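## Task

Take the scrub sponge from the second shelf of the supply shelving (counting the bottom shelf as first) and place it in the tote on the cart so that no part sticks out over the tote's rim. The tote must still be sitting in the cart's top tray at the end, and nothing else may newly end up on the floor. Release the sponge and back the robot away. The robot must not tip over or be left leaning, and the result only counts if it stays in place without the robot holding it.

## Robot and tools

Robot: a simulated Hello Robot Stretch 3 with one arm. It has a two-wheel differential base (0.33 m long, 0.34 m wide), a lift that carries the arm up and down a mast, and a telescoping arm that reaches out to the robot's RIGHT. The arm ends in a wrist with yaw, pitch and roll and a two-finger gripper. Since the arm only extends sideways, you move the gripper forward or back by driving the base. The base turns in place about a point midway between the drive wheels, 0.05 m behind its front edge. With the arm pulled in and the wrist folded, a turn sweeps a circle of radius 0.28 m. An unfolded, level gripper reaches beyond that circle. The base cannot move sideways. A loose object may occasionally get a brief shove from outside.

Frames: the base frame has its origin on the floor between the drive wheels, with x forward, y to the left and z up. hand_pose is reported in this frame, at the point where the closed fingertips meet. With all wrist joints at zero, that hand frame has x up, y pointing back along the arm toward the mast, and z toward the rear. The odometry frame is the base frame as it was at the start of the scene. base_odometry heading is positive to the left, from -3.142 to 3.142, and comes only from wheel turns, so slipping shows up as travel.

execute_actions: arguments are "actions" (a list holding one action, or empty to just read state and images) and optional "cameras" (a list of "head_camera", "nav_camera", "wrist_camera" or "all"; omitted or null means all, [] means none). An action may contain:
- "base": exactly one of {"translate_m": d}, a relative drive of d metres straight ahead (negative = backward), range -1 to 1; or {"rotate_rad": d}, a relative turn in place, positive = counter-clockwise/left, range -3.2 to 3.2. Both are offsets measured from where the base last reported itself.
- "joints": absolute targets by name, each a single number: lift_m 0 to 1.1 (arm height on the mast); arm_m 0 to 0.52 (extension); wrist_yaw_rad -1.345 to 4.42 (0 = along the arm, positive swings toward the front, 3.0 = folded over the base); wrist_pitch_rad -1.57 to 0.451 (0 level, negative tips fingertips down); wrist_roll_rad -2.911 to 2.911 (0 = fingers side by side, level); gripper_m -0.089 to 0.179 (bigger = more open; the actual fingertip gap is about 0.007 m less when nearly shut and 0.025 m less when fully open, and zero under 0.007); head_pan_rad -3.953 to 1.73 (0 forward, positive left, -1.57 looks along the arm); head_tilt_rad -1.53 to 0.419 (negative looks down).
- "contact_limits": only {"arm_m": effort percent, 1 to 100}; the arm stops when its motor effort reaches that level (negative direction when retracting). Smaller is gentler, but too small stops immediately. Values above the maximum are clipped.
All motions in an action start together and may finish at different times; one action runs at most 15 s. Joints or base left out of an action may still be driving toward an earlier target. Unknown keys or out-of-range values cause the call to be rejected with no motion. If a result reports a stop, the remaining calls in that reply are skipped.

wait: {"seconds": 0 to 10}; commands nothing and returns the same state and images.
zoom_image: {"camera": name, "region": [x0, y0, x1, y1]} in pixels of that camera's latest full image, origin top-left, at most 504 by 504.
finished_scene: {"scene": number of the current scene}; ends it for good and reports whether the task succeeded, then presents the next task. Replying without any tool call ends everything.

Result lines: base_status and joint_status tell how each motion finished: "done" (for the base, the wheels turned the commanded amount, slipping or not), "off_target" (stopped short and may still be pushing), "contact_stop", "time_out", "torque_fault". After the last three the old target is dropped. Arm and lift halt on firm contact and then go slack until commanded again; a slack lift may sag under load or keep pressing. Base, wrist and head have no contact stop and will keep pushing. A wrist servo pushed hard for several seconds shuts off for 10 s and goes limp. on_its_own lists things not commanded in this call; "held at" is a target, not a position. motor_effort gives percent effort, positive toward higher joint values, with the peak in brackets; readings carry fixed bias and noise. Positive wheel effort pushes forward. lidar_m gives 12 distances in 30-degree sectors, first straight ahead and going counter-clockwise (4th left, 7th behind, 10th right), in a plane 0.17 m up, range 0.15 to 12 m; "-" means nothing seen. It misses glass, thin legs and parts hidden by the robot. wrist_depth_mm (45 to 1000) and head_depth_mm (280 to 4000, image sideways) are 7x7 grids of median depth, read from top left. turned_by_wheels and turned_by_imu give turning since the last result. base_tilt shows forward and right lean in degrees, with a fixed bias up to about 4.

Speed: the base goes up to 0.30 m/s and 1.9 rad/s only when stowed (lift_m under 0.30, arm_m under 0.03, wrist_yaw_rad over 2.54); otherwise 0.10 m/s and 0.63 rad/s. The robot keeps its last command while you think.

Gripping: close to a gripper_m smaller than the object width; to let go, open at least 0.02 past where contact happened. Neither reading nor status confirms a grasp. To regrip, send a new value.

Cautions: fold or unfold the wrist only with lift_m between 0.32 and 0.95, wrist_pitch_rad -0.4 and roll near 0; after folding, lift may go down to 0.25. With yaw below -0.4 keep pitch at -0.5 or lower. Pushing against something rigid with the gripper above about 0.45 m can tip the robot, more so with a raised contact limit or a repeated push. Do not drive while gripping or pressing on fixed objects, and beware snagging furniture, especially reversing. If tilted, back off in small steps, pull the gripper free, and lower lift_m to about 0.2. Avoid drops, slams and hard pushes, keep the tote in the tray and nothing else on the floor.

Each tool is called after "Call:" in YAML: its name, and indented under it one key for each argument.

## Session

Call:
execute_actions:
  actions: []

Scene clock: 0.00 s.
base_odometry: x=+0.000 y=+0.000 heading=+0.000 (m, m, rad; odometry frame)
turned_by_wheels: +0.000 (rad since the last result)
turned_by_imu: +0.000 (rad since the last result)
base_tilt: forward=-0.8 right=+2.4 (deg)
lidar_m: 2.16 1.86 1.84 2.04 2.08 2.04 2.13 1.24 1.58 1.73 2.46 1.93
head_depth_mm: 1898 2396 2335 2324 2303 2299 2231 / 1671 2515 2468 2424 2415 2353 2349 / 1660 2635 2642 2321 2275 2245 2212 / 1665 2744 2871 2827 2783 2765 2683 / 1795 2734 3020 3009 2979 2993 2651 / 1892 2735 3110 3053 3065 3057 2665 / 1873 2637 2757 2694 2689 2663 2560
base_status: not commanded
joint_positions: lift_m=+0.402 arm_m=-0.002 wrist_yaw_rad=+2.946 wrist_pitch_rad=-0.473 wrist_roll_rad=+0.008 gripper_m=+0.037 head_pan_rad=+0.006 head_tilt_rad=-0.002
joint_status: not commanded
motor_effort: left_wheel=+0 right_wheel=-1 lift_m=+18 arm_m=+1 wrist_yaw_rad=+0 wrist_pitch_rad=+4 wrist_roll_rad=+0 gripper_m=+0 head_pan_rad=+0 head_tilt_rad=+3 (%)
hand_pose: x=+0.0209 y=+0.0700 z=+0.4021 quat_wxyz=(+0.233, +0.703, +0.097, +0.665) (m; base frame)
wrist_depth_mm: - - - - - - - / - - - - - - - / - - - - - - - / 871 - 859 893 899 908 909 / 695 685 742 740 731 753 739 / 603 601 - 616 641 626 630 / 528 540 - 528 532 540 549
pictures: head_camera (sideways: a quarter turn clockwise sets it upright), nav_camera (sideways: a quarter turn counterclockwise sets it upright), wrist_camera
Images, in order (width x height): head_camera 896x504, nav_camera 672x504, wrist_camera 644x364.

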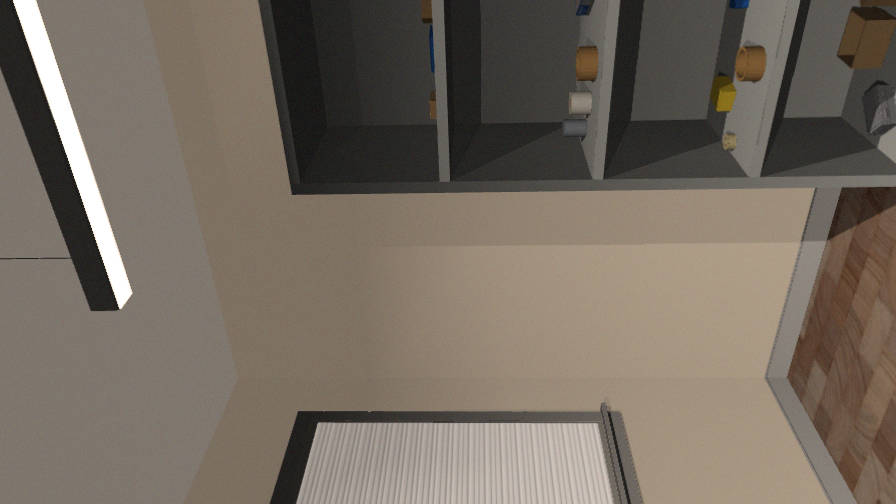

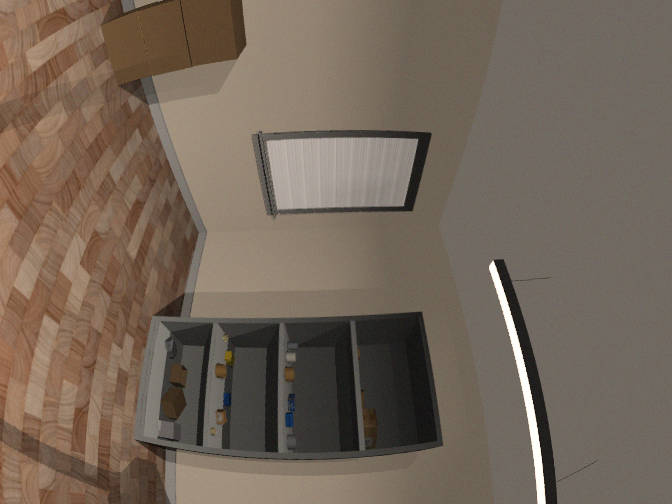

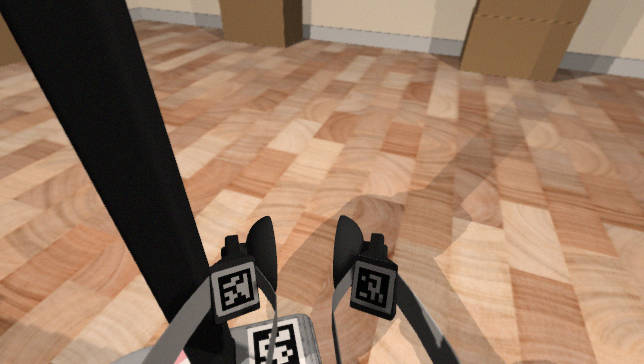

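Call:
execute_actions:
  actions:
    - {"base":{"rotate_rad":-0.5},"joints":{"head_tilt_rad":-0.4,"lift_m":0.28}}

Call:
execute_actions:
  actions:
    - {"base":{"translate_m":0.9},"joints":{"head_pan_rad":-2.2}}
  cameras: ["nav_camera"]

Call:
execute_actions:
  actions:
    - {"joints":{"head_pan_rad":0,"head_tilt_rad":-0.7}}

Scene clock: 12.23 s.
base_odometry: x=+0.000 y=+0.000 heading=-0.500 (m, m, rad; odometry frame)
turned_by_wheels: -0.500 (rad since the last result)
turned_by_imu: -0.500 (rad since the last result)
base_tilt: forward=-0.6 right=+2.4 (deg)
lidar_m: 1.93 2.17 1.86 1.83 2.18 2.07 2.04 2.09 1.24 1.63 1.74 2.44
head_depth_mm: 2105 2228 2360 2503 2603 1950 1537 / 2098 2234 2360 2520 2582 1926 1537 / 2110 2235 2378 2539 2576 1948 1546 / 2052 2101 2310 2472 2354 1937 1542 / 2072 2235 2324 2470 2392 1928 1536 / 2125 2251 2348 2467 2416 1915 1535 / 2118 2280 2361 2467 2410 1925 1534
base_status: done
joint_positions: lift_m=+0.281 arm_m=-0.002 wrist_yaw_rad=+2.946 wrist_pitch_rad=-0.473 wrist_roll_rad=+0.008 gripper_m=+0.037 head_pan_rad=+0.006 head_tilt_rad=-0.395
joint_status: all done
motor_effort: left_wheel=+2(8) right_wheel=-4(12) lift_m=+9(15) arm_m=+0(0) wrist_yaw_rad=+0(1) wrist_pitch_rad=+4(4) wrist_roll_rad=+0(0) gripper_m=+0(0) head_pan_rad=+0(0) head_tilt_rad=-3(34) (%)
hand_pose: x=+0.0209 y=+0.0700 z=+0.2810 quat_wxyz=(+0.233, +0.703, +0.097, +0.665) (m; base frame)
wrist_depth_mm: - - - - - - - / - - - - - - - / 832 - 878 898 897 908 937 / 663 - 672 682 679 701 710 / 543 522 569 566 566 569 574 / 470 - - - 482 479 481 / - - - 406 409 411 416
pictures: head_camera (sideways: a quarter turn clockwise sets it upright), nav_camera (sideways: a quarter turn counterclockwise sets it upright), wrist_camera
Images, in order (width x height): head_camera 896x504, nav_camera 672x504, wrist_camera 644x364.

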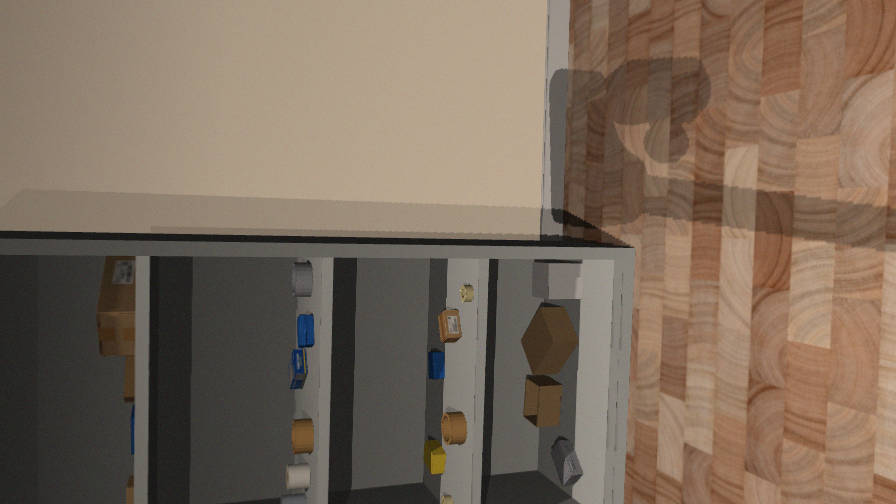

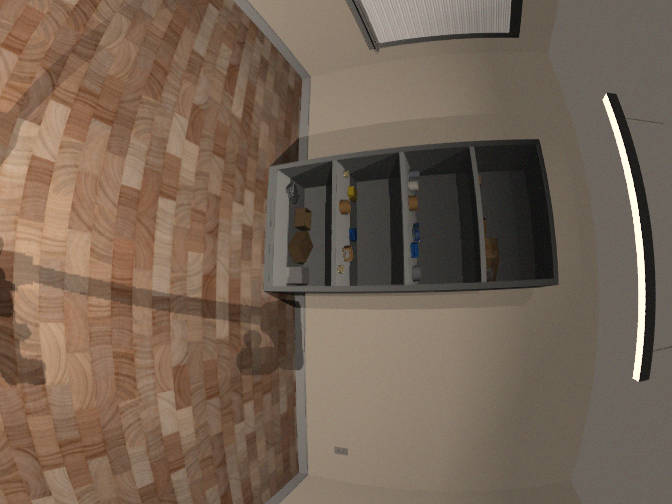

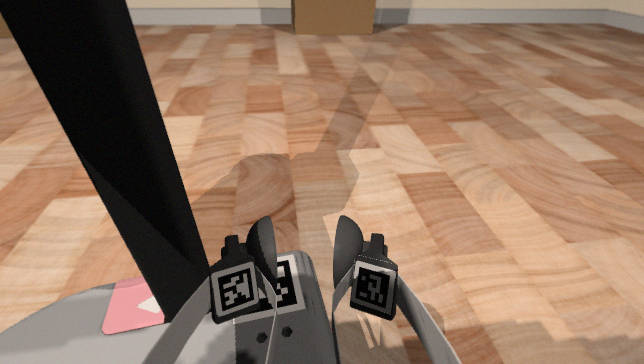

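Scene clock: 17.00 s.
base_odometry: x=+0.790 y=-0.431 heading=-0.500 (m, m, rad; odometry frame)
turned_by_wheels: +0.000 (rad since the last result)
turned_by_imu: +0.003 (rad since the last result)
base_tilt: forward=-1.0 right=+2.4 (deg)
lidar_m: 1.03 1.35 2.08 1.77 1.87 2.75 2.93 1.76 1.74 1.72 1.84 1.54
head_depth_mm: 2174 2320 2493 2680 2491 1931 1537 / 2037 2182 2334 2239 2272 1928 1547 / 1904 2037 2184 2191 2254 1934 1538 / 1800 1900 2029 2161 2271 1922 1538 / 1687 1789 1907 2021 2154 1915 1532 / 1605 1694 1788 1891 2019 1914 1542 / 1527 1599 1694 1782 1879 1914 1534
base_status: done
joint_positions: lift_m=+0.281 arm_m=-0.002 wrist_yaw_rad=+2.946 wrist_pitch_rad=-0.473 wrist_roll_rad=+0.008 gripper_m=+0.037 head_pan_rad=-2.193 head_tilt_rad=-0.396
joint_status: all done
motor_effort: left_wheel=+2(12) right_wheel=-3(9) lift_m=+9(9) arm_m=+0(0) wrist_yaw_rad=+0(0) wrist_pitch_rad=+4(4) wrist_roll_rad=+0(0) gripper_m=+0(0) head_pan_rad=-4(54) head_tilt_rad=-2(3) (%)
hand_pose: x=+0.0209 y=+0.0700 z=+0.2810 quat_wxyz=(+0.233, +0.703, +0.097, +0.665) (m; base frame)
wrist_depth_mm: - - - - - - - / - - - - - - - / 830 - 855 889 919 902 895 / 650 - 684 682 684 694 705 / 544 532 574 586 561 564 565 / 463 - - - 480 482 478 / - - - 410 411 416 412
pictures: nav_camera (sideways: a quarter turn counterclockwise sets it upright)
Images, in order (width x height): nav_camera 672x504.

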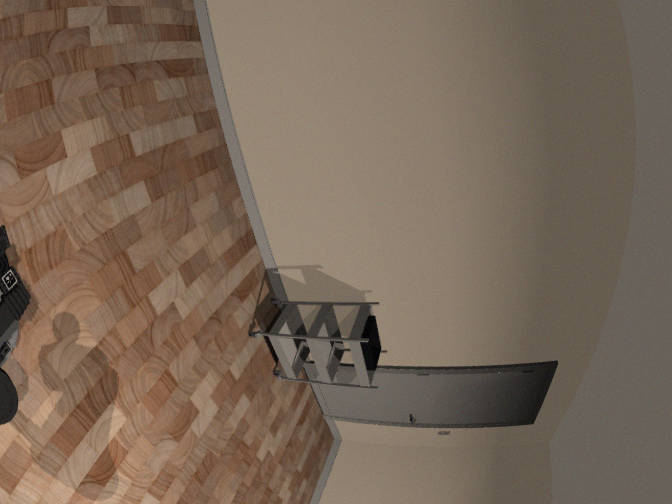

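Scene clock: 18.60 s.
base_odometry: x=+0.790 y=-0.431 heading=-0.500 (m, m, rad; odometry frame)
turned_by_wheels: +0.000 (rad since the last result)
turned_by_imu: +0.000 (rad since the last result)
base_tilt: forward=-0.8 right=+2.4 (deg)
lidar_m: 1.03 1.35 2.08 1.77 1.87 2.76 2.94 1.76 1.75 1.71 1.84 1.53
head_depth_mm: 1287 1434 1602 1821 1776 1473 1269 / 1298 1438 1602 1821 1763 1467 1258 / 1282 1438 1614 1840 1753 1458 1261 / 1268 1073 1509 1315 1610 1463 1255 / 1284 1071 1543 1360 1631 1461 1249 / 1293 1057 1544 1361 1637 1452 1246 / 1288 1126 1567 1409 1638 1444 1238
base_status: not commanded
joint_positions: lift_m=+0.281 arm_m=-0.002 wrist_yaw_rad=+2.946 wrist_pitch_rad=-0.473 wrist_roll_rad=+0.008 gripper_m=+0.037 head_pan_rad=-0.007 head_tilt_rad=-0.691
joint_status: all done
motor_effort: left_wheel=+2(2) right_wheel=-3(4) lift_m=+9(9) arm_m=-1(0) wrist_yaw_rad=+0(1) wrist_pitch_rad=+4(4) wrist_roll_rad=+0(0) gripper_m=+0(0) head_pan_rad=+5(53) head_tilt_rad=-6(34) (%)
hand_pose: x=+0.0209 y=+0.0700 z=+0.2810 quat_wxyz=(+0.233, +0.703, +0.097, +0.665) (m; base frame)
wrist_depth_mm: - - - - - - - / - - - - - - - / 816 - 871 859 875 904 904 / 640 - 666 667 697 690 708 / 536 521 569 575 572 565 568 / 470 - - - 483 480 482 / - - - 405 410 409 415
pictures: head_camera (sideways: a quarter turn clockwise sets it upright), nav_camera (sideways: a quarter turn counterclockwise sets it upright), wrist_camera
Images, in order (width x height): head_camera 896x504, nav_camera 672x504, wrist_camera 644x364.

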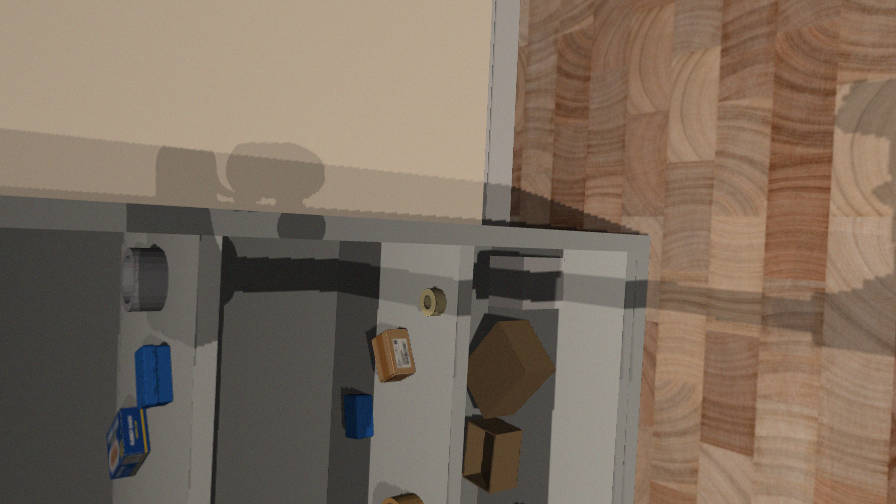

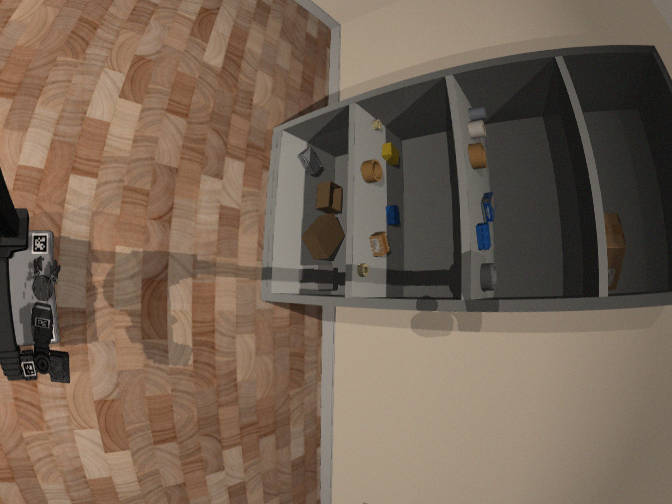

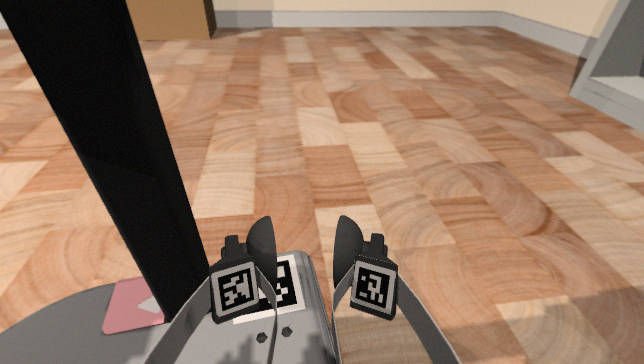

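Blue or yellow; look closer.

Call:
execute_actions:
  actions:
    - {"base":{"translate_m":0.5}}
  cameras: []

Call:
execute_actions:
  actions:
    - {"base":{"rotate_rad":1.54},"joints":{"head_pan_rad":-1.57,"head_tilt_rad":-0.8}}
  cameras: []

Call:
execute_actions:
  actions:
    - {"base":{"translate_m":0.6}}
  cameras: []

Call:
execute_actions:
  actions:
    - {"joints":{"lift_m":0.6,"wrist_pitch_rad":-0.4}}
  cameras: []

Call:
execute_actions:
  actions:
    - {"joints":{"wrist_yaw_rad":0,"gripper_m":0.17}}

Scene clock: 30.80 s.
base_odometry: x=+1.229 y=-0.671 heading=-0.500 (m, m, rad; odometry frame)
turned_by_wheels: +0.000 (rad since the last result)
turned_by_imu: +0.002 (rad since the last result)
base_tilt: forward=-0.7 right=+2.3 (deg)
lidar_m: 0.53 0.83 0.97 2.00 1.92 2.85 3.43 2.16 1.79 1.77 1.31 1.03
head_depth_mm: 851 941 1055 1191 1381 1465 1264 / 430 493 1041 1199 1392 1468 1260 / 798 683 561 609 745 1362 1230 / 837 897 662 1151 1018 895 1153 / 841 905 666 1162 1017 891 1174 / 846 909 641 1169 976 914 1173 / 848 907 631 1179 1011 908 1177
base_status: done
joint_positions: lift_m=+0.281 arm_m=-0.002 wrist_yaw_rad=+2.946 wrist_pitch_rad=-0.473 wrist_roll_rad=+0.008 gripper_m=+0.037 head_pan_rad=-0.007 head_tilt_rad=-0.692
joint_status: not commanded
motor_effort: left_wheel=+2(13) right_wheel=-3(8) lift_m=+9(9) arm_m=+0(0) wrist_yaw_rad=+0(1) wrist_pitch_rad=+4(4) wrist_roll_rad=+0(0) gripper_m=+0(0) head_pan_rad=+4(4) head_tilt_rad=-5(5) (%)
hand_pose: x=+0.0209 y=+0.0700 z=+0.2810 quat_wxyz=(+0.233, +0.703, +0.097, +0.665) (m; base frame)
wrist_depth_mm: - - - - - 863 884 / - - - - - 918 943 / 840 - 859 887 890 809 738 / 670 - 672 689 685 683 586 / 541 524 579 580 569 572 529 / 462 - - - 478 474 485 / - - - 413 417 414 415
pictures: none
No camera images: the call's "cameras" was empty. Leave "cameras" out to get every camera's image.

Scene clock: 33.10 s.
base_odometry: x=+1.229 y=-0.671 heading=+1.040 (m, m, rad; odometry frame)
turned_by_wheels: +1.540 (rad since the last result)
turned_by_imu: +1.535 (rad since the last result)
base_tilt: forward=-0.8 right=+2.3 (deg)
lidar_m: 2.00 1.88 2.86 3.43 2.25 1.80 1.77 1.34 1.04 0.53 0.77 0.97
head_depth_mm: 876 987 1127 1313 1523 1386 1206 / 454 955 1128 1312 1538 1387 1209 / 685 571 578 710 1461 1346 1200 / 857 669 594 1122 935 1246 1189 / 862 695 592 1119 929 1283 1190 / 864 658 610 1117 927 1281 1187 / 869 689 608 1078 946 1277 1189
base_status: done
joint_positions: lift_m=+0.281 arm_m=-0.002 wrist_yaw_rad=+2.946 wrist_pitch_rad=-0.473 wrist_roll_rad=+0.008 gripper_m=+0.037 head_pan_rad=-1.563 head_tilt_rad=-0.790
joint_status: all done
motor_effort: left_wheel=-3(11) right_wheel=+3(13) lift_m=+9(9) arm_m=+0(0) wrist_yaw_rad=+0(1) wrist_pitch_rad=+4(4) wrist_roll_rad=+0(0) gripper_m=+0(0) head_pan_rad=-4(53) head_tilt_rad=-6(22) (%)
hand_pose: x=+0.0209 y=+0.0699 z=+0.2810 quat_wxyz=(+0.233, +0.703, +0.097, +0.665) (m; base frame)
wrist_depth_mm: - - - - - - - / - - - - - - - / 834 - 874 871 910 885 928 / 672 - 665 678 692 697 703 / 540 529 577 582 565 574 573 / 465 - - - 475 479 484 / - - - 411 412 415 417
pictures: none
No camera images: the call's "cameras" was empty. Leave "cameras" out to get every camera's image.

Scene clock: 36.73 s.
base_odometry: x=+1.532 y=-0.153 heading=+1.040 (m, m, rad; odometry frame)
turned_by_wheels: +0.000 (rad since the last result)
turned_by_imu: +0.002 (rad since the last result)
base_tilt: forward=-0.8 right=+2.3 (deg)
lidar_m: 1.39 1.33 2.17 3.37 2.58 2.41 2.36 0.86 0.85 0.63 0.63 1.42
head_depth_mm: 896 754 1148 1106 967 1298 1209 / 899 651 1157 1110 963 1300 1207 / 906 707 1159 1130 942 1293 1206 / 909 672 1166 1090 978 1294 1199 / 901 703 1171 1120 977 1282 1195 / 791 700 791 901 939 1252 1187 / 564 588 665 1353 1571 1361 1185
base_status: done
joint_positions: lift_m=+0.281 arm_m=-0.002 wrist_yaw_rad=+2.946 wrist_pitch_rad=-0.473 wrist_roll_rad=+0.008 gripper_m=+0.037 head_pan_rad=-1.563 head_tilt_rad=-0.790
joint_status: not commanded
motor_effort: left_wheel=-4(8) right_wheel=+3(13) lift_m=+9(9) arm_m=+0(0) wrist_yaw_rad=+0(1) wrist_pitch_rad=+4(4) wrist_roll_rad=+0(0) gripper_m=+0(0) head_pan_rad=-4(5) head_tilt_rad=-6(6) (%)
hand_pose: x=+0.0209 y=+0.0699 z=+0.2810 quat_wxyz=(+0.233, +0.703, +0.097, +0.665) (m; base frame)
wrist_depth_mm: - - - - - - - / - - - - - - - / 814 - 883 887 883 898 946 / 651 - 667 683 678 706 701 / 544 528 576 580 567 570 578 / 472 - - - 482 482 480 / - - - 412 414 410 419
pictures: none
No camera images: the call's "cameras" was empty. Leave "cameras" out to get every camera's image.

Scene clock: 40.47 s.
base_odometry: x=+1.532 y=-0.153 heading=+1.040 (m, m, rad; odometry frame)
turned_by_wheels: +0.000 (rad since the last result)
turned_by_imu: +0.000 (rad since the last result)
base_tilt: forward=-0.7 right=+2.3 (deg)
lidar_m: 1.40 1.34 2.16 3.38 2.58 2.41 2.37 0.86 0.85 0.63 0.63 1.42
head_depth_mm: 894 754 1148 1107 968 1291 1210 / 900 652 1153 1109 963 1299 1207 / 904 709 1161 1130 944 1294 1204 / 910 675 1166 1088 983 1289 1203 / 901 705 1174 1117 981 1279 1217 / 788 701 795 900 937 1256 1192 / 563 589 664 1349 1563 1365 1191
base_status: not commanded
joint_positions: lift_m=+0.599 arm_m=-0.002 wrist_yaw_rad=+2.946 wrist_pitch_rad=-0.420 wrist_roll_rad=+0.008 gripper_m=+0.037 head_pan_rad=-1.563 head_tilt_rad=-0.790
joint_status: all done
motor_effort: left_wheel=-3(3) right_wheel=+3(2) lift_m=+25(28) arm_m=+0(0) wrist_yaw_rad=+0(1) wrist_pitch_rad=+7(8) wrist_roll_rad=+0(0) gripper_m=+0(0) head_pan_rad=-4(4) head_tilt_rad=-5(5) (%)
hand_pose: x=+0.0223 y=+0.0768 z=+0.6116 quat_wxyz=(+0.215, +0.705, +0.079, +0.671) (m; base frame)
wrist_depth_mm: - - - - - - - / - - - - - - - / - - - - - - - / - - - - - - - / - - - - - - - / 859 839 - 905 887 908 930 / 732 749 774 766 777 775 782
pictures: none
No camera images: the call's "cameras" was empty. Leave "cameras" out to get every camera's image.

Scene clock: 42.93 s.
base_odometry: x=+1.532 y=-0.153 heading=+1.040 (m, m, rad; odometry frame)
turned_by_wheels: +0.000 (rad since the last result)
turned_by_imu: +0.000 (rad since the last result)
base_tilt: forward=-0.9 right=+2.3 (deg)
lidar_m: 1.40 1.33 2.16 3.38 2.57 2.41 2.37 0.86 0.85 0.63 0.63 1.42
head_depth_mm: 898 752 1143 1114 971 1301 1204 / 900 652 1154 1105 966 1296 1205 / 907 707 1162 1130 945 1320 1204 / 911 675 1173 1091 983 1291 - / 903 705 1173 1118 976 1286 1196 / 788 702 799 898 938 1269 1196 / 564 589 663 1345 1556 1358 1192
base_status: not commanded
joint_positions: lift_m=+0.599 arm_m=-0.002 wrist_yaw_rad=+0.002 wrist_pitch_rad=-0.420 wrist_roll_rad=+0.008 gripper_m=+0.170 head_pan_rad=-1.563 head_tilt_rad=-0.790
joint_status: all done
motor_effort: left_wheel=-3(3) right_wheel=+3(4) lift_m=+26(26) arm_m=+0(0) wrist_yaw_rad=-3(3) wrist_pitch_rad=+7(7) wrist_roll_rad=+0(0) gripper_m=+0(84) head_pan_rad=-4(5) head_tilt_rad=-7(6) (%)
hand_pose: x=-0.0211 y=-0.3671 z=+0.6116 quat_wxyz=(+0.689, +0.148, -0.694, -0.148) (m; base frame)
wrist_depth_mm: 743 331 625 732 718 712 685 / 842 361 579 622 704 720 670 / 957 422 465 469 422 481 475 / - - 518 939 407 400 400 / - - 683 883 881 859 743 / 890 881 711 786 802 - 722 / - 757 686 690 685 666 658
pictures: head_camera (sideways: a quarter turn clockwise sets it upright), nav_camera (sideways: a quarter turn counterclockwise sets it upright), wrist_camera
Images, in order (width x height): head_camera 896x504, nav_camera 672x504, wrist_camera 644x364.

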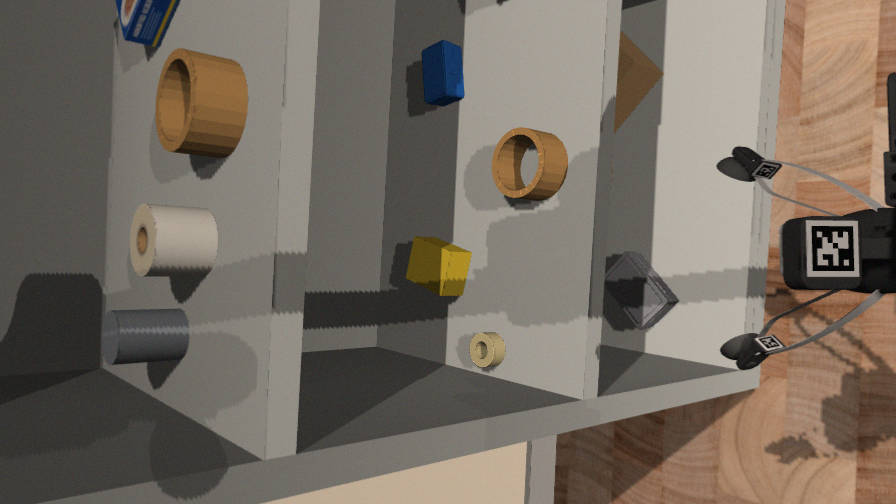

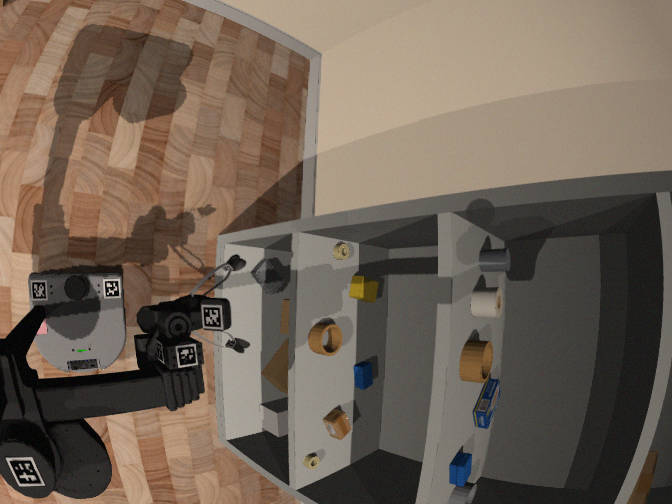

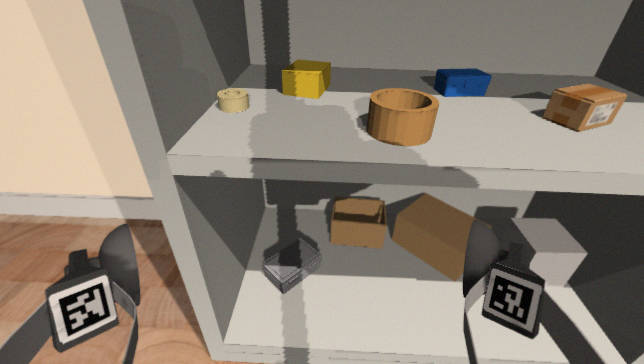

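Call:
execute_actions:
  actions:
    - {"base":{"translate_m":-0.31},"joints":{"lift_m":0.66,"arm_m":0.25}}
  cameras: ["head_camera","wrist_camera"]

Scene clock: 52.40 s.
base_odometry: x=+1.376 y=-0.421 heading=+1.040 (m, m, rad; odometry frame)
turned_by_wheels: +0.000 (rad since the last result)
turned_by_imu: -0.001 (rad since the last result)
base_tilt: forward=-0.7 right=+2.4 (deg)
lidar_m: 1.71 1.60 2.64 3.40 2.34 2.10 2.05 1.37 0.65 0.75 0.76 1.60
head_depth_mm: 871 700 631 1079 945 1129 1223 / 873 652 626 1132 968 - - / 879 740 622 1132 - 1266 1208 / 868 723 619 1094 - 1291 1199 / 884 731 615 1112 953 1284 1200 / 889 667 1143 1114 929 1276 1192 / 889 657 1160 1073 971 1283 1186
base_status: done
joint_positions: lift_m=+0.659 arm_m=+0.250 wrist_yaw_rad=+0.001 wrist_pitch_rad=-0.420 wrist_roll_rad=+0.008 gripper_m=+0.170 head_pan_rad=-1.563 head_tilt_rad=-0.790
joint_status: all done
motor_effort: left_wheel=-3(9) right_wheel=+3(6) lift_m=+25(27) arm_m=+4(5) wrist_yaw_rad=-2(3) wrist_pitch_rad=+7(7) wrist_roll_rad=+0(0) gripper_m=+1(0) head_pan_rad=-5(4) head_tilt_rad=-6(6) (%)
hand_pose: x=-0.0214 y=-0.6188 z=+0.6717 quat_wxyz=(+0.689, +0.147, -0.694, -0.148) (m; base frame)
wrist_depth_mm: 480 473 475 468 452 448 413 / 516 519 522 512 506 499 401 / 542 555 560 566 549 543 401 / 386 433 450 420 468 477 395 / 357 366 365 372 315 376 364 / 262 275 305 306 292 - 317 / - 248 260 267 265 257 271
pictures: head_camera (sideways: a quarter turn clockwise sets it upright), wrist_camera
Images, in order (width x height): head_camera 896x504, wrist_camera 644x364.

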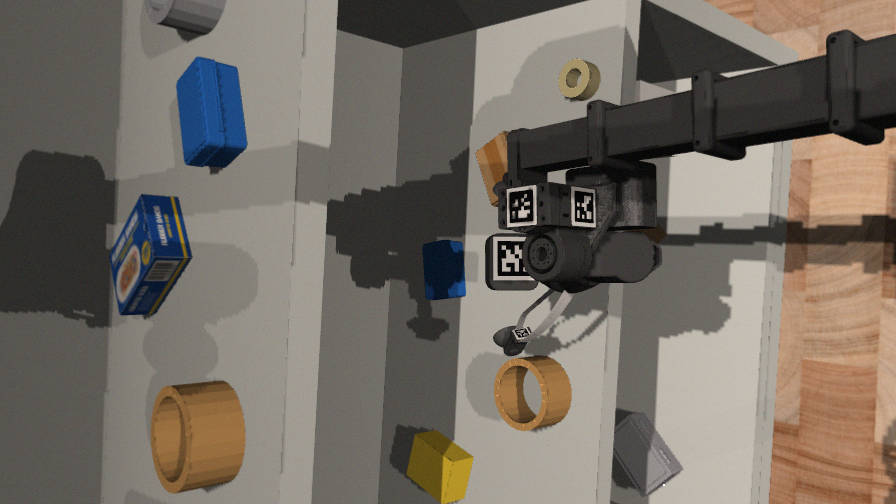

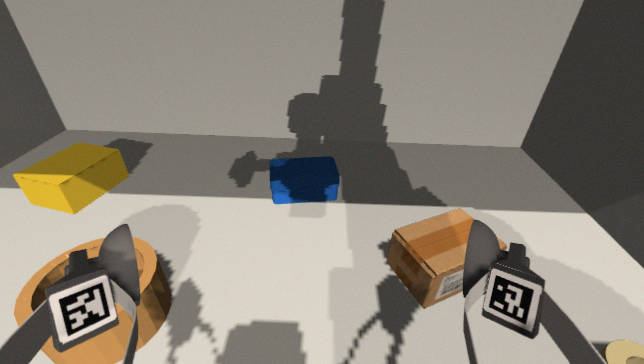

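Call:
execute_actions:
  actions:
    - {"joints":{"lift_m":0.62,"arm_m":0.41,"gripper_m":0.15}}
  cameras: ["head_camera","wrist_camera"]

Call:
zoom_image:
  camera: "head_camera"
  region: [100,20,560,504]

Scene clock: 61.03 s.
base_odometry: x=+1.376 y=-0.421 heading=+1.040 (m, m, rad; odometry frame)
turned_by_wheels: +0.000 (rad since the last result)
turned_by_imu: +0.000 (rad since the last result)
base_tilt: forward=-0.8 right=+2.3 (deg)
lidar_m: 1.71 1.61 2.64 3.41 2.34 2.10 2.06 1.37 0.64 0.75 0.77 1.60
head_depth_mm: 871 698 628 1076 943 1130 1206 / 870 653 626 1132 944 1307 - / 876 739 623 1196 938 1291 1205 / 868 722 618 - 937 1293 1201 / 884 732 616 1107 952 1284 1190 / 890 663 1146 1113 926 1281 1194 / 888 656 1160 1070 971 1276 1188
base_status: not commanded
joint_positions: lift_m=+0.621 arm_m=+0.410 wrist_yaw_rad=+0.001 wrist_pitch_rad=-0.420 wrist_roll_rad=+0.008 gripper_m=+0.150 head_pan_rad=-1.563 head_tilt_rad=-0.790
joint_status: all done
motor_effort: left_wheel=-3(3) right_wheel=+2(3) lift_m=+9(23) arm_m=+4(5) wrist_yaw_rad=+0(2) wrist_pitch_rad=+7(7) wrist_roll_rad=+0(0) gripper_m=+0(80) head_pan_rad=-4(4) head_tilt_rad=-7(6) (%)
hand_pose: x=-0.0214 y=-0.7788 z=+0.6328 quat_wxyz=(+0.689, +0.147, -0.694, -0.148) (m; base frame)
wrist_depth_mm: 327 329 320 321 317 310 311 / 364 360 354 347 349 341 337 / 407 403 399 387 381 375 370 / 376 378 386 385 393 397 378 / 304 316 298 254 315 320 319 / 253 256 251 251 262 273 265 / 213 219 223 223 224 219 227
pictures: head_camera (sideways: a quarter turn clockwise sets it upright), wrist_camera
Images, in order (width x height): head_camera 896x504, wrist_camera 644x364.

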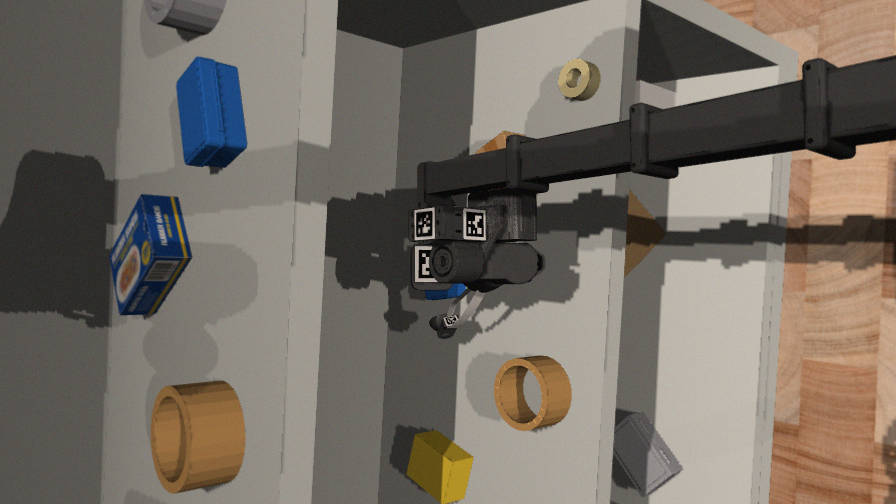

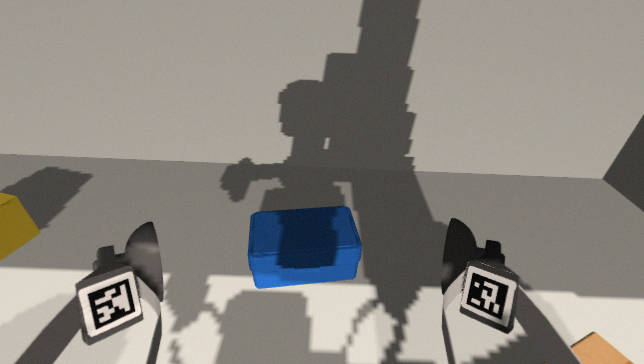

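Region (100, 20, 560, 504) of head_camera's 896x504 image, scaled by 1.041, with more detail than that image has; it fills the left 479 columns of this view, and the rest is white.

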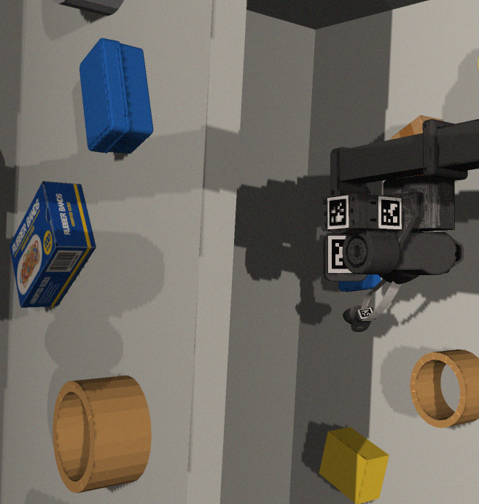

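Call:
execute_actions:
  actions:
    - {"base":{"translate_m":0.31},"joints":{"lift_m":0.66,"gripper_m":0.17}}
  cameras: []

Call:
execute_actions:
  actions:
    - {"joints":{"lift_m":0.61,"arm_m":0.45}}
  cameras: ["wrist_camera"]

Scene clock: 70.97 s.
base_odometry: x=+1.533 y=-0.153 heading=+1.040 (m, m, rad; odometry frame)
turned_by_wheels: +0.000 (rad since the last result)
turned_by_imu: -0.001 (rad since the last result)
base_tilt: forward=-0.7 right=+2.3 (deg)
lidar_m: 1.40 1.33 2.17 3.37 2.59 2.41 2.36 0.86 0.85 0.63 0.63 1.42
head_depth_mm: 892 751 1150 1105 966 1295 1212 / 902 651 1158 1106 981 - - / 902 707 1159 - 960 1282 1198 / 905 675 1171 - 981 1295 1204 / 900 706 1174 1101 975 1285 1195 / 793 704 797 902 940 1260 1190 / 566 588 663 1356 1568 1360 1192
base_status: done
joint_positions: lift_m=+0.659 arm_m=+0.410 wrist_yaw_rad=+0.001 wrist_pitch_rad=-0.420 wrist_roll_rad=+0.008 gripper_m=+0.170 head_pan_rad=-1.563 head_tilt_rad=-0.790
joint_status: all done
motor_effort: left_wheel=-3(4) right_wheel=+3(8) lift_m=+26(27) arm_m=+3(5) wrist_yaw_rad=-1(1) wrist_pitch_rad=+7(7) wrist_roll_rad=+0(0) gripper_m=+0(75) head_pan_rad=-4(4) head_tilt_rad=-5(7) (%)
hand_pose: x=-0.0214 y=-0.7788 z=+0.6717 quat_wxyz=(+0.689, +0.147, -0.694, -0.148) (m; base frame)
wrist_depth_mm: 197 269 354 348 342 341 335 / 198 272 383 381 375 370 367 / 201 276 420 415 410 406 401 / 204 279 436 444 447 445 430 / 199 303 363 304 368 388 360 / - 302 296 266 311 - 296 / - 252 261 264 265 261 271
pictures: none
No camera images: the call's "cameras" was empty. Leave "cameras" out to get every camera's image.

Scene clock: 72.33 s.
base_odometry: x=+1.533 y=-0.153 heading=+1.040 (m, m, rad; odometry frame)
turned_by_wheels: +0.000 (rad since the last result)
turned_by_imu: +0.000 (rad since the last result)
base_tilt: forward=-0.8 right=+2.4 (deg)
lidar_m: 1.40 1.33 2.16 3.40 2.58 2.41 2.37 0.86 0.85 0.63 0.63 1.43
head_depth_mm: 895 751 1149 1112 967 1294 1211 / 898 650 1159 1103 966 1330 - / 903 706 1162 1200 970 1268 1205 / 910 674 1166 - 983 1288 1203 / 902 702 1173 1119 979 1285 1194 / 791 702 797 903 937 1260 1194 / 566 590 661 1349 1563 1355 1189
base_status: not commanded
joint_positions: lift_m=+0.611 arm_m=+0.450 wrist_yaw_rad=+0.001 wrist_pitch_rad=-0.420 wrist_roll_rad=+0.008 gripper_m=+0.170 head_pan_rad=-1.563 head_tilt_rad=-0.790
joint_status: all done
motor_effort: left_wheel=-3(3) right_wheel=+3(3) lift_m=+9(24) arm_m=+4(2) wrist_yaw_rad=-1(1) wrist_pitch_rad=+7(7) wrist_roll_rad=+0(0) gripper_m=+0(0) head_pan_rad=-4(4) head_tilt_rad=-6(6) (%)
hand_pose: x=-0.0214 y=-0.8188 z=+0.6228 quat_wxyz=(+0.689, +0.147, -0.694, -0.148) (m; base frame)
wrist_depth_mm: 193 262 313 309 304 305 300 / 195 268 348 338 334 334 321 / 195 271 382 381 369 366 362 / 198 275 366 375 376 378 383 / 195 278 294 233 301 314 305 / - 243 237 199 250 - 255 / - 210 212 207 215 210 216
pictures: wrist_camera
Images, in order (width x height): wrist_camera 644x364.

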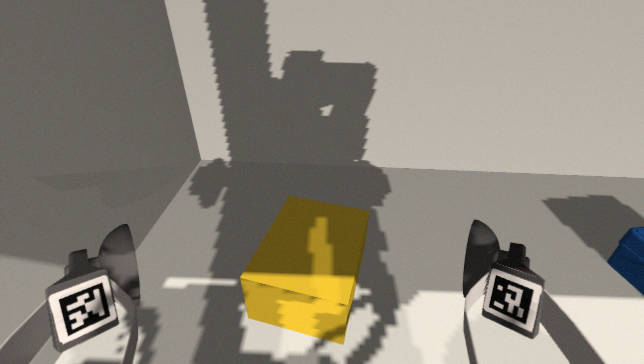

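Call:
execute_actions:
  actions:
    - {"joints":{"lift_m":0.565,"arm_m":0.48}}
  cameras: ["wrist_camera"]

Call:
execute_actions:
  actions:
    - {"joints":{"gripper_m":0.04}}
  cameras: []

Call:
execute_actions:
  actions:
    - {"joints":{"lift_m":0.66}}
  cameras: ["wrist_camera"]

Scene clock: 79.10 s.
base_odometry: x=+1.533 y=-0.153 heading=+1.040 (m, m, rad; odometry frame)
turned_by_wheels: +0.000 (rad since the last result)
turned_by_imu: +0.000 (rad since the last result)
base_tilt: forward=-0.8 right=+2.3 (deg)
lidar_m: 1.40 1.33 2.16 3.38 2.58 2.41 2.37 0.86 0.85 0.63 0.63 1.42
head_depth_mm: 898 753 1145 1109 966 1307 1207 / 898 650 1159 1108 960 1307 1230 / 905 706 1160 1199 962 1292 1201 / 905 675 1163 - 978 1293 1201 / 898 703 1172 1105 979 1288 1195 / 790 705 798 901 939 1257 1194 / 566 588 663 1358 1557 1357 1188
base_status: not commanded
joint_positions: lift_m=+0.566 arm_m=+0.480 wrist_yaw_rad=+0.001 wrist_pitch_rad=-0.420 wrist_roll_rad=+0.008 gripper_m=+0.170 head_pan_rad=-1.563 head_tilt_rad=-0.790
joint_status: all done
motor_effort: left_wheel=-3(3) right_wheel=+2(3) lift_m=+9(10) arm_m=+4(4) wrist_yaw_rad=-1(0) wrist_pitch_rad=+7(7) wrist_roll_rad=+0(0) gripper_m=+1(0) head_pan_rad=-4(4) head_tilt_rad=-6(6) (%)
hand_pose: x=-0.0214 y=-0.8488 z=+0.5778 quat_wxyz=(+0.689, +0.147, -0.694, -0.148) (m; base frame)
wrist_depth_mm: 189 259 288 283 276 275 274 / 191 262 312 308 305 301 296 / 193 267 338 342 341 332 329 / 194 257 285 208 292 295 302 / 191 228 220 167 234 245 237 / - 191 158 144 196 - 199 / - 164 165 157 167 164 170
pictures: wrist_camera
Images, in order (width x height): wrist_camera 644x364.

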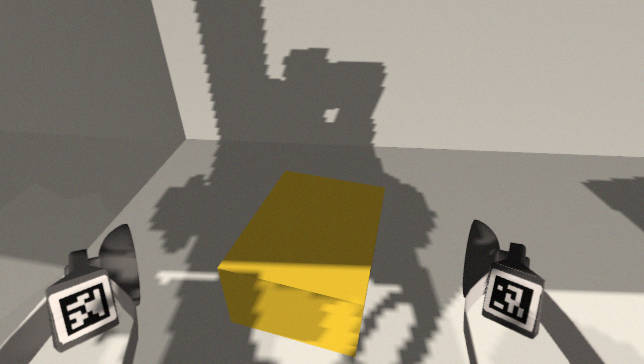

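Scene clock: 80.90 s.
base_odometry: x=+1.533 y=-0.153 heading=+1.040 (m, m, rad; odometry frame)
turned_by_wheels: +0.000 (rad since the last result)
turned_by_imu: +0.000 (rad since the last result)
base_tilt: forward=-0.6 right=+2.4 (deg)
lidar_m: 1.40 1.33 2.16 3.37 2.57 2.42 2.37 0.86 0.85 0.63 0.63 1.42
head_depth_mm: 895 751 1150 1114 964 1306 1212 / 896 652 1154 1109 963 1308 1225 / 906 706 1163 1179 970 1284 1203 / 907 674 1166 - 979 1290 1200 / 901 704 1176 1116 978 1286 1197 / 794 704 797 901 938 1255 1193 / 566 589 663 1347 1564 1360 1189
base_status: not commanded
joint_positions: lift_m=+0.566 arm_m=+0.480 wrist_yaw_rad=+0.001 wrist_pitch_rad=-0.420 wrist_roll_rad=+0.008 gripper_m=+0.041 head_pan_rad=-1.563 head_tilt_rad=-0.790
joint_status: all done
motor_effort: left_wheel=-3(3) right_wheel=+3(3) lift_m=+9(8) arm_m=+4(4) wrist_yaw_rad=-1(1) wrist_pitch_rad=+7(7) wrist_roll_rad=+0(0) gripper_m=-11(86) head_pan_rad=-4(4) head_tilt_rad=-6(6) (%)
hand_pose: x=-0.0214 y=-0.8488 z=+0.5778 quat_wxyz=(+0.689, +0.147, -0.694, -0.148) (m; base frame)
wrist_depth_mm: 189 261 285 281 282 277 274 / 190 263 315 306 307 303 295 / 192 266 336 345 335 333 327 / 194 261 288 208 293 295 299 / 196 228 229 168 239 237 240 / 184 191 149 145 196 197 198 / 163 164 164 158 167 170 169
pictures: none
No camera images: the call's "cameras" was empty. Leave "cameras" out to get every camera's image.

Scene clock: 82.60 s.
base_odometry: x=+1.533 y=-0.153 heading=+1.040 (m, m, rad; odometry frame)
turned_by_wheels: +0.000 (rad since the last result)
turned_by_imu: +0.000 (rad since the last result)
base_tilt: forward=-0.7 right=+2.3 (deg)
lidar_m: 1.39 1.33 2.16 3.38 2.58 2.41 2.36 0.86 0.85 0.63 0.63 1.42
head_depth_mm: 895 750 1151 1107 972 1305 1224 / 900 652 1153 1108 987 - - / 900 707 623 1128 961 1289 1205 / 906 675 622 1062 984 1289 1199 / 902 704 1176 1116 977 1284 1187 / 792 703 795 901 940 1254 1193 / 565 588 663 1354 1564 1360 1192
base_status: not commanded
joint_positions: lift_m=+0.659 arm_m=+0.480 wrist_yaw_rad=+0.001 wrist_pitch_rad=-0.420 wrist_roll_rad=+0.008 gripper_m=+0.041 head_pan_rad=-1.563 head_tilt_rad=-0.790
joint_status: all done
motor_effort: left_wheel=-3(3) right_wheel=+3(3) lift_m=+26(27) arm_m=+4(4) wrist_yaw_rad=-1(2) wrist_pitch_rad=+7(7) wrist_roll_rad=+0(0) gripper_m=-11(11) head_pan_rad=-4(5) head_tilt_rad=-6(6) (%)
hand_pose: x=-0.0214 y=-0.8488 z=+0.6717 quat_wxyz=(+0.689, +0.147, -0.694, -0.148) (m; base frame)
wrist_depth_mm: 189 260 284 285 279 276 272 / 191 262 317 313 307 301 298 / 193 265 352 342 338 334 330 / 195 267 379 210 372 375 363 / 196 272 364 168 378 375 376 / 197 257 150 145 309 311 314 / 199 247 254 161 263 267 261
pictures: wrist_camera
Images, in order (width x height): wrist_camera 644x364.

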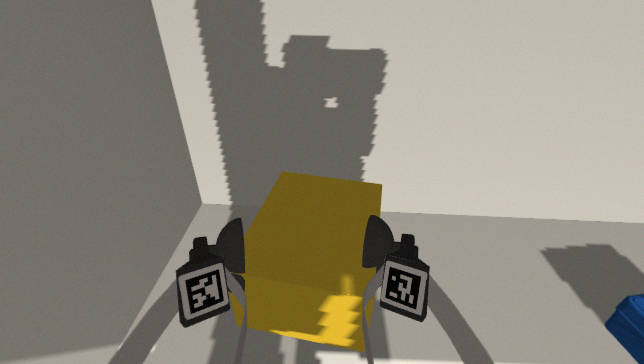

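Call:
execute_actions:
  actions:
    - {"joints":{"arm_m":0}}
  cameras: []

Call:
execute_actions:
  actions:
    - {"base":{"rotate_rad":2.13},"joints":{"wrist_yaw_rad":2.62,"lift_m":0.29,"head_pan_rad":0.3,"head_tilt_rad":-0.5}}
  cameras: ["wrist_camera"]

Call:
execute_actions:
  actions:
    - {"base":{"translate_m":1}}
  cameras: []

Call:
execute_actions:
  actions:
    - {"base":{"translate_m":0.8},"joints":{"head_pan_rad":0.6}}

Scene clock: 102.63 s.
base_odometry: x=+1.533 y=-0.153 heading=+1.040 (m, m, rad; odometry frame)
turned_by_wheels: +0.000 (rad since the last result)
turned_by_imu: -0.001 (rad since the last result)
base_tilt: forward=-0.7 right=+2.5 (deg)
lidar_m: 1.39 1.33 2.16 3.39 2.58 2.41 2.37 0.86 0.85 0.63 0.63 1.42
head_depth_mm: 895 755 1150 1112 968 1303 1232 / 902 652 1159 1109 964 1304 1236 / 904 707 1163 1130 947 1291 1232 / 905 673 1166 1124 984 666 - / 901 704 1176 1113 981 1289 1194 / 793 705 799 902 938 1256 1194 / 566 590 663 1349 1571 1356 1193
base_status: not commanded
joint_positions: lift_m=+0.659 arm_m=+0.000 wrist_yaw_rad=+0.001 wrist_pitch_rad=-0.420 wrist_roll_rad=+0.008 gripper_m=+0.041 head_pan_rad=-1.563 head_tilt_rad=-0.790
joint_status: all done
motor_effort: left_wheel=-3(3) right_wheel=+3(3) lift_m=+26(26) arm_m=-3(0) wrist_yaw_rad=-1(2) wrist_pitch_rad=+7(7) wrist_roll_rad=+0(0) gripper_m=-11(11) head_pan_rad=-4(4) head_tilt_rad=-6(5) (%)
hand_pose: x=-0.0214 y=-0.3695 z=+0.6717 quat_wxyz=(+0.689, +0.147, -0.694, -0.148) (m; base frame)
wrist_depth_mm: 773 330 638 727 731 705 701 / 847 362 642 772 773 784 727 / 930 423 541 614 599 627 610 / - 982 459 210 459 473 484 / - - 441 169 871 850 670 / 940 960 149 144 816 837 731 / 821 794 711 161 746 778 731
pictures: none
No camera images: the call's "cameras" was empty. Leave "cameras" out to get every camera's image.

Scene clock: 107.00 s.
base_odometry: x=+1.533 y=-0.153 heading=-3.113 (m, m, rad; odometry frame)
turned_by_wheels: +2.130 (rad since the last result)
turned_by_imu: +2.129 (rad since the last result)
base_tilt: forward=-0.7 right=+2.4 (deg)
lidar_m: 2.55 2.39 2.36 0.86 0.89 0.63 1.15 1.42 1.40 1.33 2.29 3.39
head_depth_mm: 3421 3825 - 3024 2182 1722 1416 / 3121 3437 3797 3025 2207 1711 1409 / 2873 3137 3299 2996 2184 1719 1407 / 2651 2876 3020 2850 2163 1708 1395 / 2488 2662 2908 2995 2185 1702 1391 / 2319 2493 2689 2816 2168 1690 1397 / 2181 2320 2488 2632 2161 1699 1401
base_status: done
joint_positions: lift_m=+0.291 arm_m=+0.000 wrist_yaw_rad=+2.618 wrist_pitch_rad=-0.420 wrist_roll_rad=+0.008 gripper_m=+0.041 head_pan_rad=+0.293 head_tilt_rad=-0.507
joint_status: all done
motor_effort: left_wheel=-3(10) right_wheel=+2(12) lift_m=+8(23) arm_m=-3(3) wrist_yaw_rad=+1(4) wrist_pitch_rad=+7(7) wrist_roll_rad=+0(0) gripper_m=-11(11) head_pan_rad=+4(56) head_tilt_rad=+5(31) (%)
hand_pose: x=+0.0908 y=+0.0488 z=+0.3028 quat_wxyz=(+0.321, +0.708, -0.038, +0.627) (m; base frame)
wrist_depth_mm: - - - - - - - / 733 - - - - - - / 773 991 984 989 - - - / 691 748 754 210 767 783 807 / 588 584 612 168 640 629 624 / 503 502 150 145 513 514 519 / - - 414 160 432 444 437
pictures: wrist_camera
Images, in order (width x height): wrist_camera 644x364.

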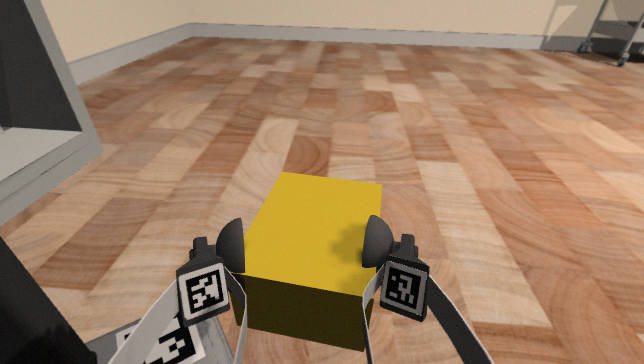

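Scene clock: 112.00 s.
base_odometry: x=+0.533 y=-0.181 heading=-3.114 (m, m, rad; odometry frame)
turned_by_wheels: +0.000 (rad since the last result)
turned_by_imu: +0.003 (rad since the last result)
base_tilt: forward=-0.8 right=+2.3 (deg)
lidar_m: 1.72 1.59 1.76 1.91 1.88 1.38 1.61 2.02 1.69 2.16 2.62 2.59
head_depth_mm: 2515 2808 3103 3076 2196 1716 1419 / 2270 2495 2777 2885 2181 1706 1403 / 2099 2283 2500 2690 2175 1721 1397 / 1962 2118 2201 2298 2092 1699 1409 / 1832 1968 2030 2064 2088 1699 1402 / 1708 1843 1936 2068 2097 1684 1392 / 1610 1725 1813 1975 2050 1698 1394
base_status: done
joint_positions: lift_m=+0.291 arm_m=+0.000 wrist_yaw_rad=+2.619 wrist_pitch_rad=-0.420 wrist_roll_rad=+0.008 gripper_m=+0.041 head_pan_rad=+0.293 head_tilt_rad=-0.506
joint_status: not commanded
motor_effort: left_wheel=-3(9) right_wheel=+3(12) lift_m=+9(9) arm_m=-3(3) wrist_yaw_rad=+1(3) wrist_pitch_rad=+7(7) wrist_roll_rad=+0(0) gripper_m=-11(11) head_pan_rad=+4(4) head_tilt_rad=+4(4) (%)
hand_pose: x=+0.0907 y=+0.0489 z=+0.3028 quat_wxyz=(+0.321, +0.708, -0.037, +0.627) (m; base frame)
wrist_depth_mm: - - - - - - - / - - - - - - - / 986 987 1000 - - - - / 721 758 760 209 764 773 797 / 595 598 612 167 627 638 627 / 511 499 149 144 522 519 513 / - - 416 161 440 446 442
pictures: none
No camera images: the call's "cameras" was empty. Leave "cameras" out to get every camera's image.

Scene clock: 116.43 s.
base_odometry: x=-0.267 y=-0.204 heading=-3.114 (m, m, rad; odometry frame)
turned_by_wheels: +0.000 (rad since the last result)
turned_by_imu: +0.003 (rad since the last result)
base_tilt: forward=-0.7 right=+2.4 (deg)
lidar_m: 1.59 0.88 1.27 1.38 2.11 2.06 2.41 2.20 2.20 2.37 1.99 2.27
head_depth_mm: 1293 1396 1538 1695 1913 1711 1415 / 1261 1366 1484 1579 1755 1672 1415 / 1209 1311 1425 1326 1396 1448 1415 / 1164 1249 1366 1323 1345 1397 1356 / 1127 1212 1308 1293 1100 1257 1334 / 1095 1165 1256 1328 1455 1593 1399 / 1055 1127 1209 1320 1423 1558 1399
base_status: done
joint_positions: lift_m=+0.291 arm_m=+0.000 wrist_yaw_rad=+2.619 wrist_pitch_rad=-0.420 wrist_roll_rad=+0.008 gripper_m=+0.041 head_pan_rad=+0.593 head_tilt_rad=-0.506
joint_status: all done
motor_effort: left_wheel=-3(8) right_wheel=+3(12) lift_m=+9(9) arm_m=-3(3) wrist_yaw_rad=+1(0) wrist_pitch_rad=+7(7) wrist_roll_rad=+0(0) gripper_m=-11(11) head_pan_rad=+4(32) head_tilt_rad=+4(4) (%)
hand_pose: x=+0.0907 y=+0.0489 z=+0.3028 quat_wxyz=(+0.321, +0.708, -0.037, +0.627) (m; base frame)
wrist_depth_mm: - - - - - - - / - - - - - 913 - / - 970 991 - - - - / 739 720 742 210 776 777 794 / 594 601 602 168 635 619 630 / 511 501 149 145 512 510 516 / - - 409 161 434 445 448
pictures: head_camera (sideways: a quarter turn clockwise sets it upright), nav_camera (sideways: a quarter turn counterclockwise sets it upright), wrist_camera
Images, in order (width x height): head_camera 896x504, nav_camera 672x504, wrist_camera 644x364.

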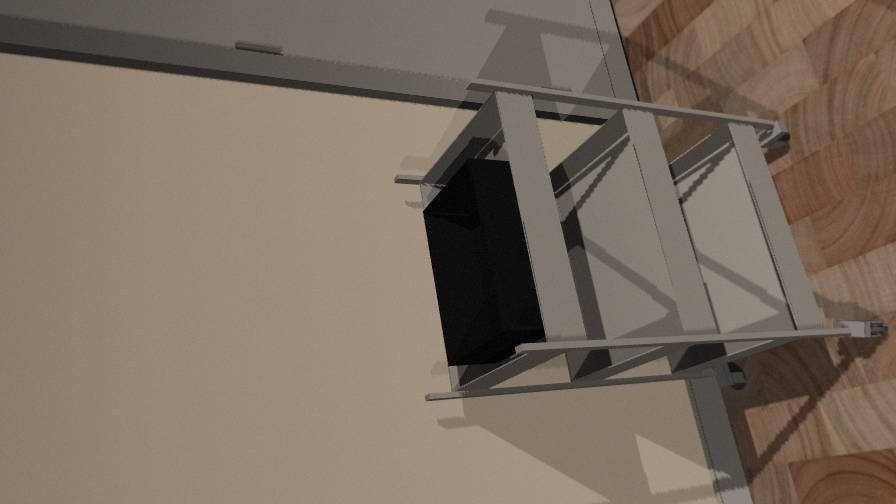

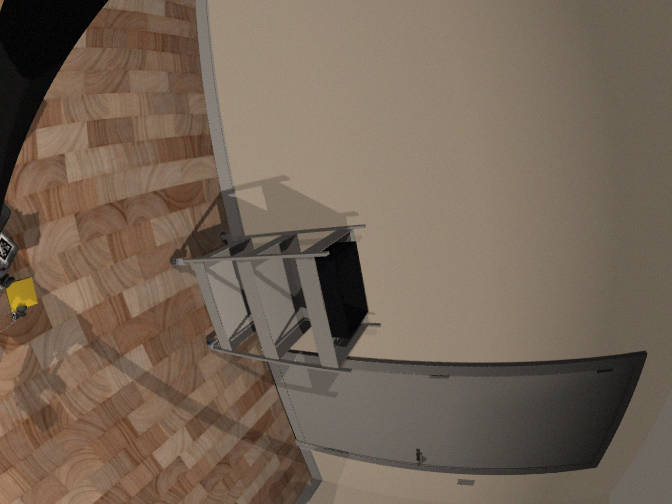

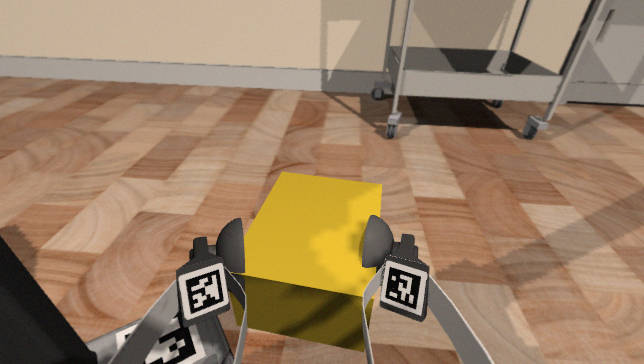

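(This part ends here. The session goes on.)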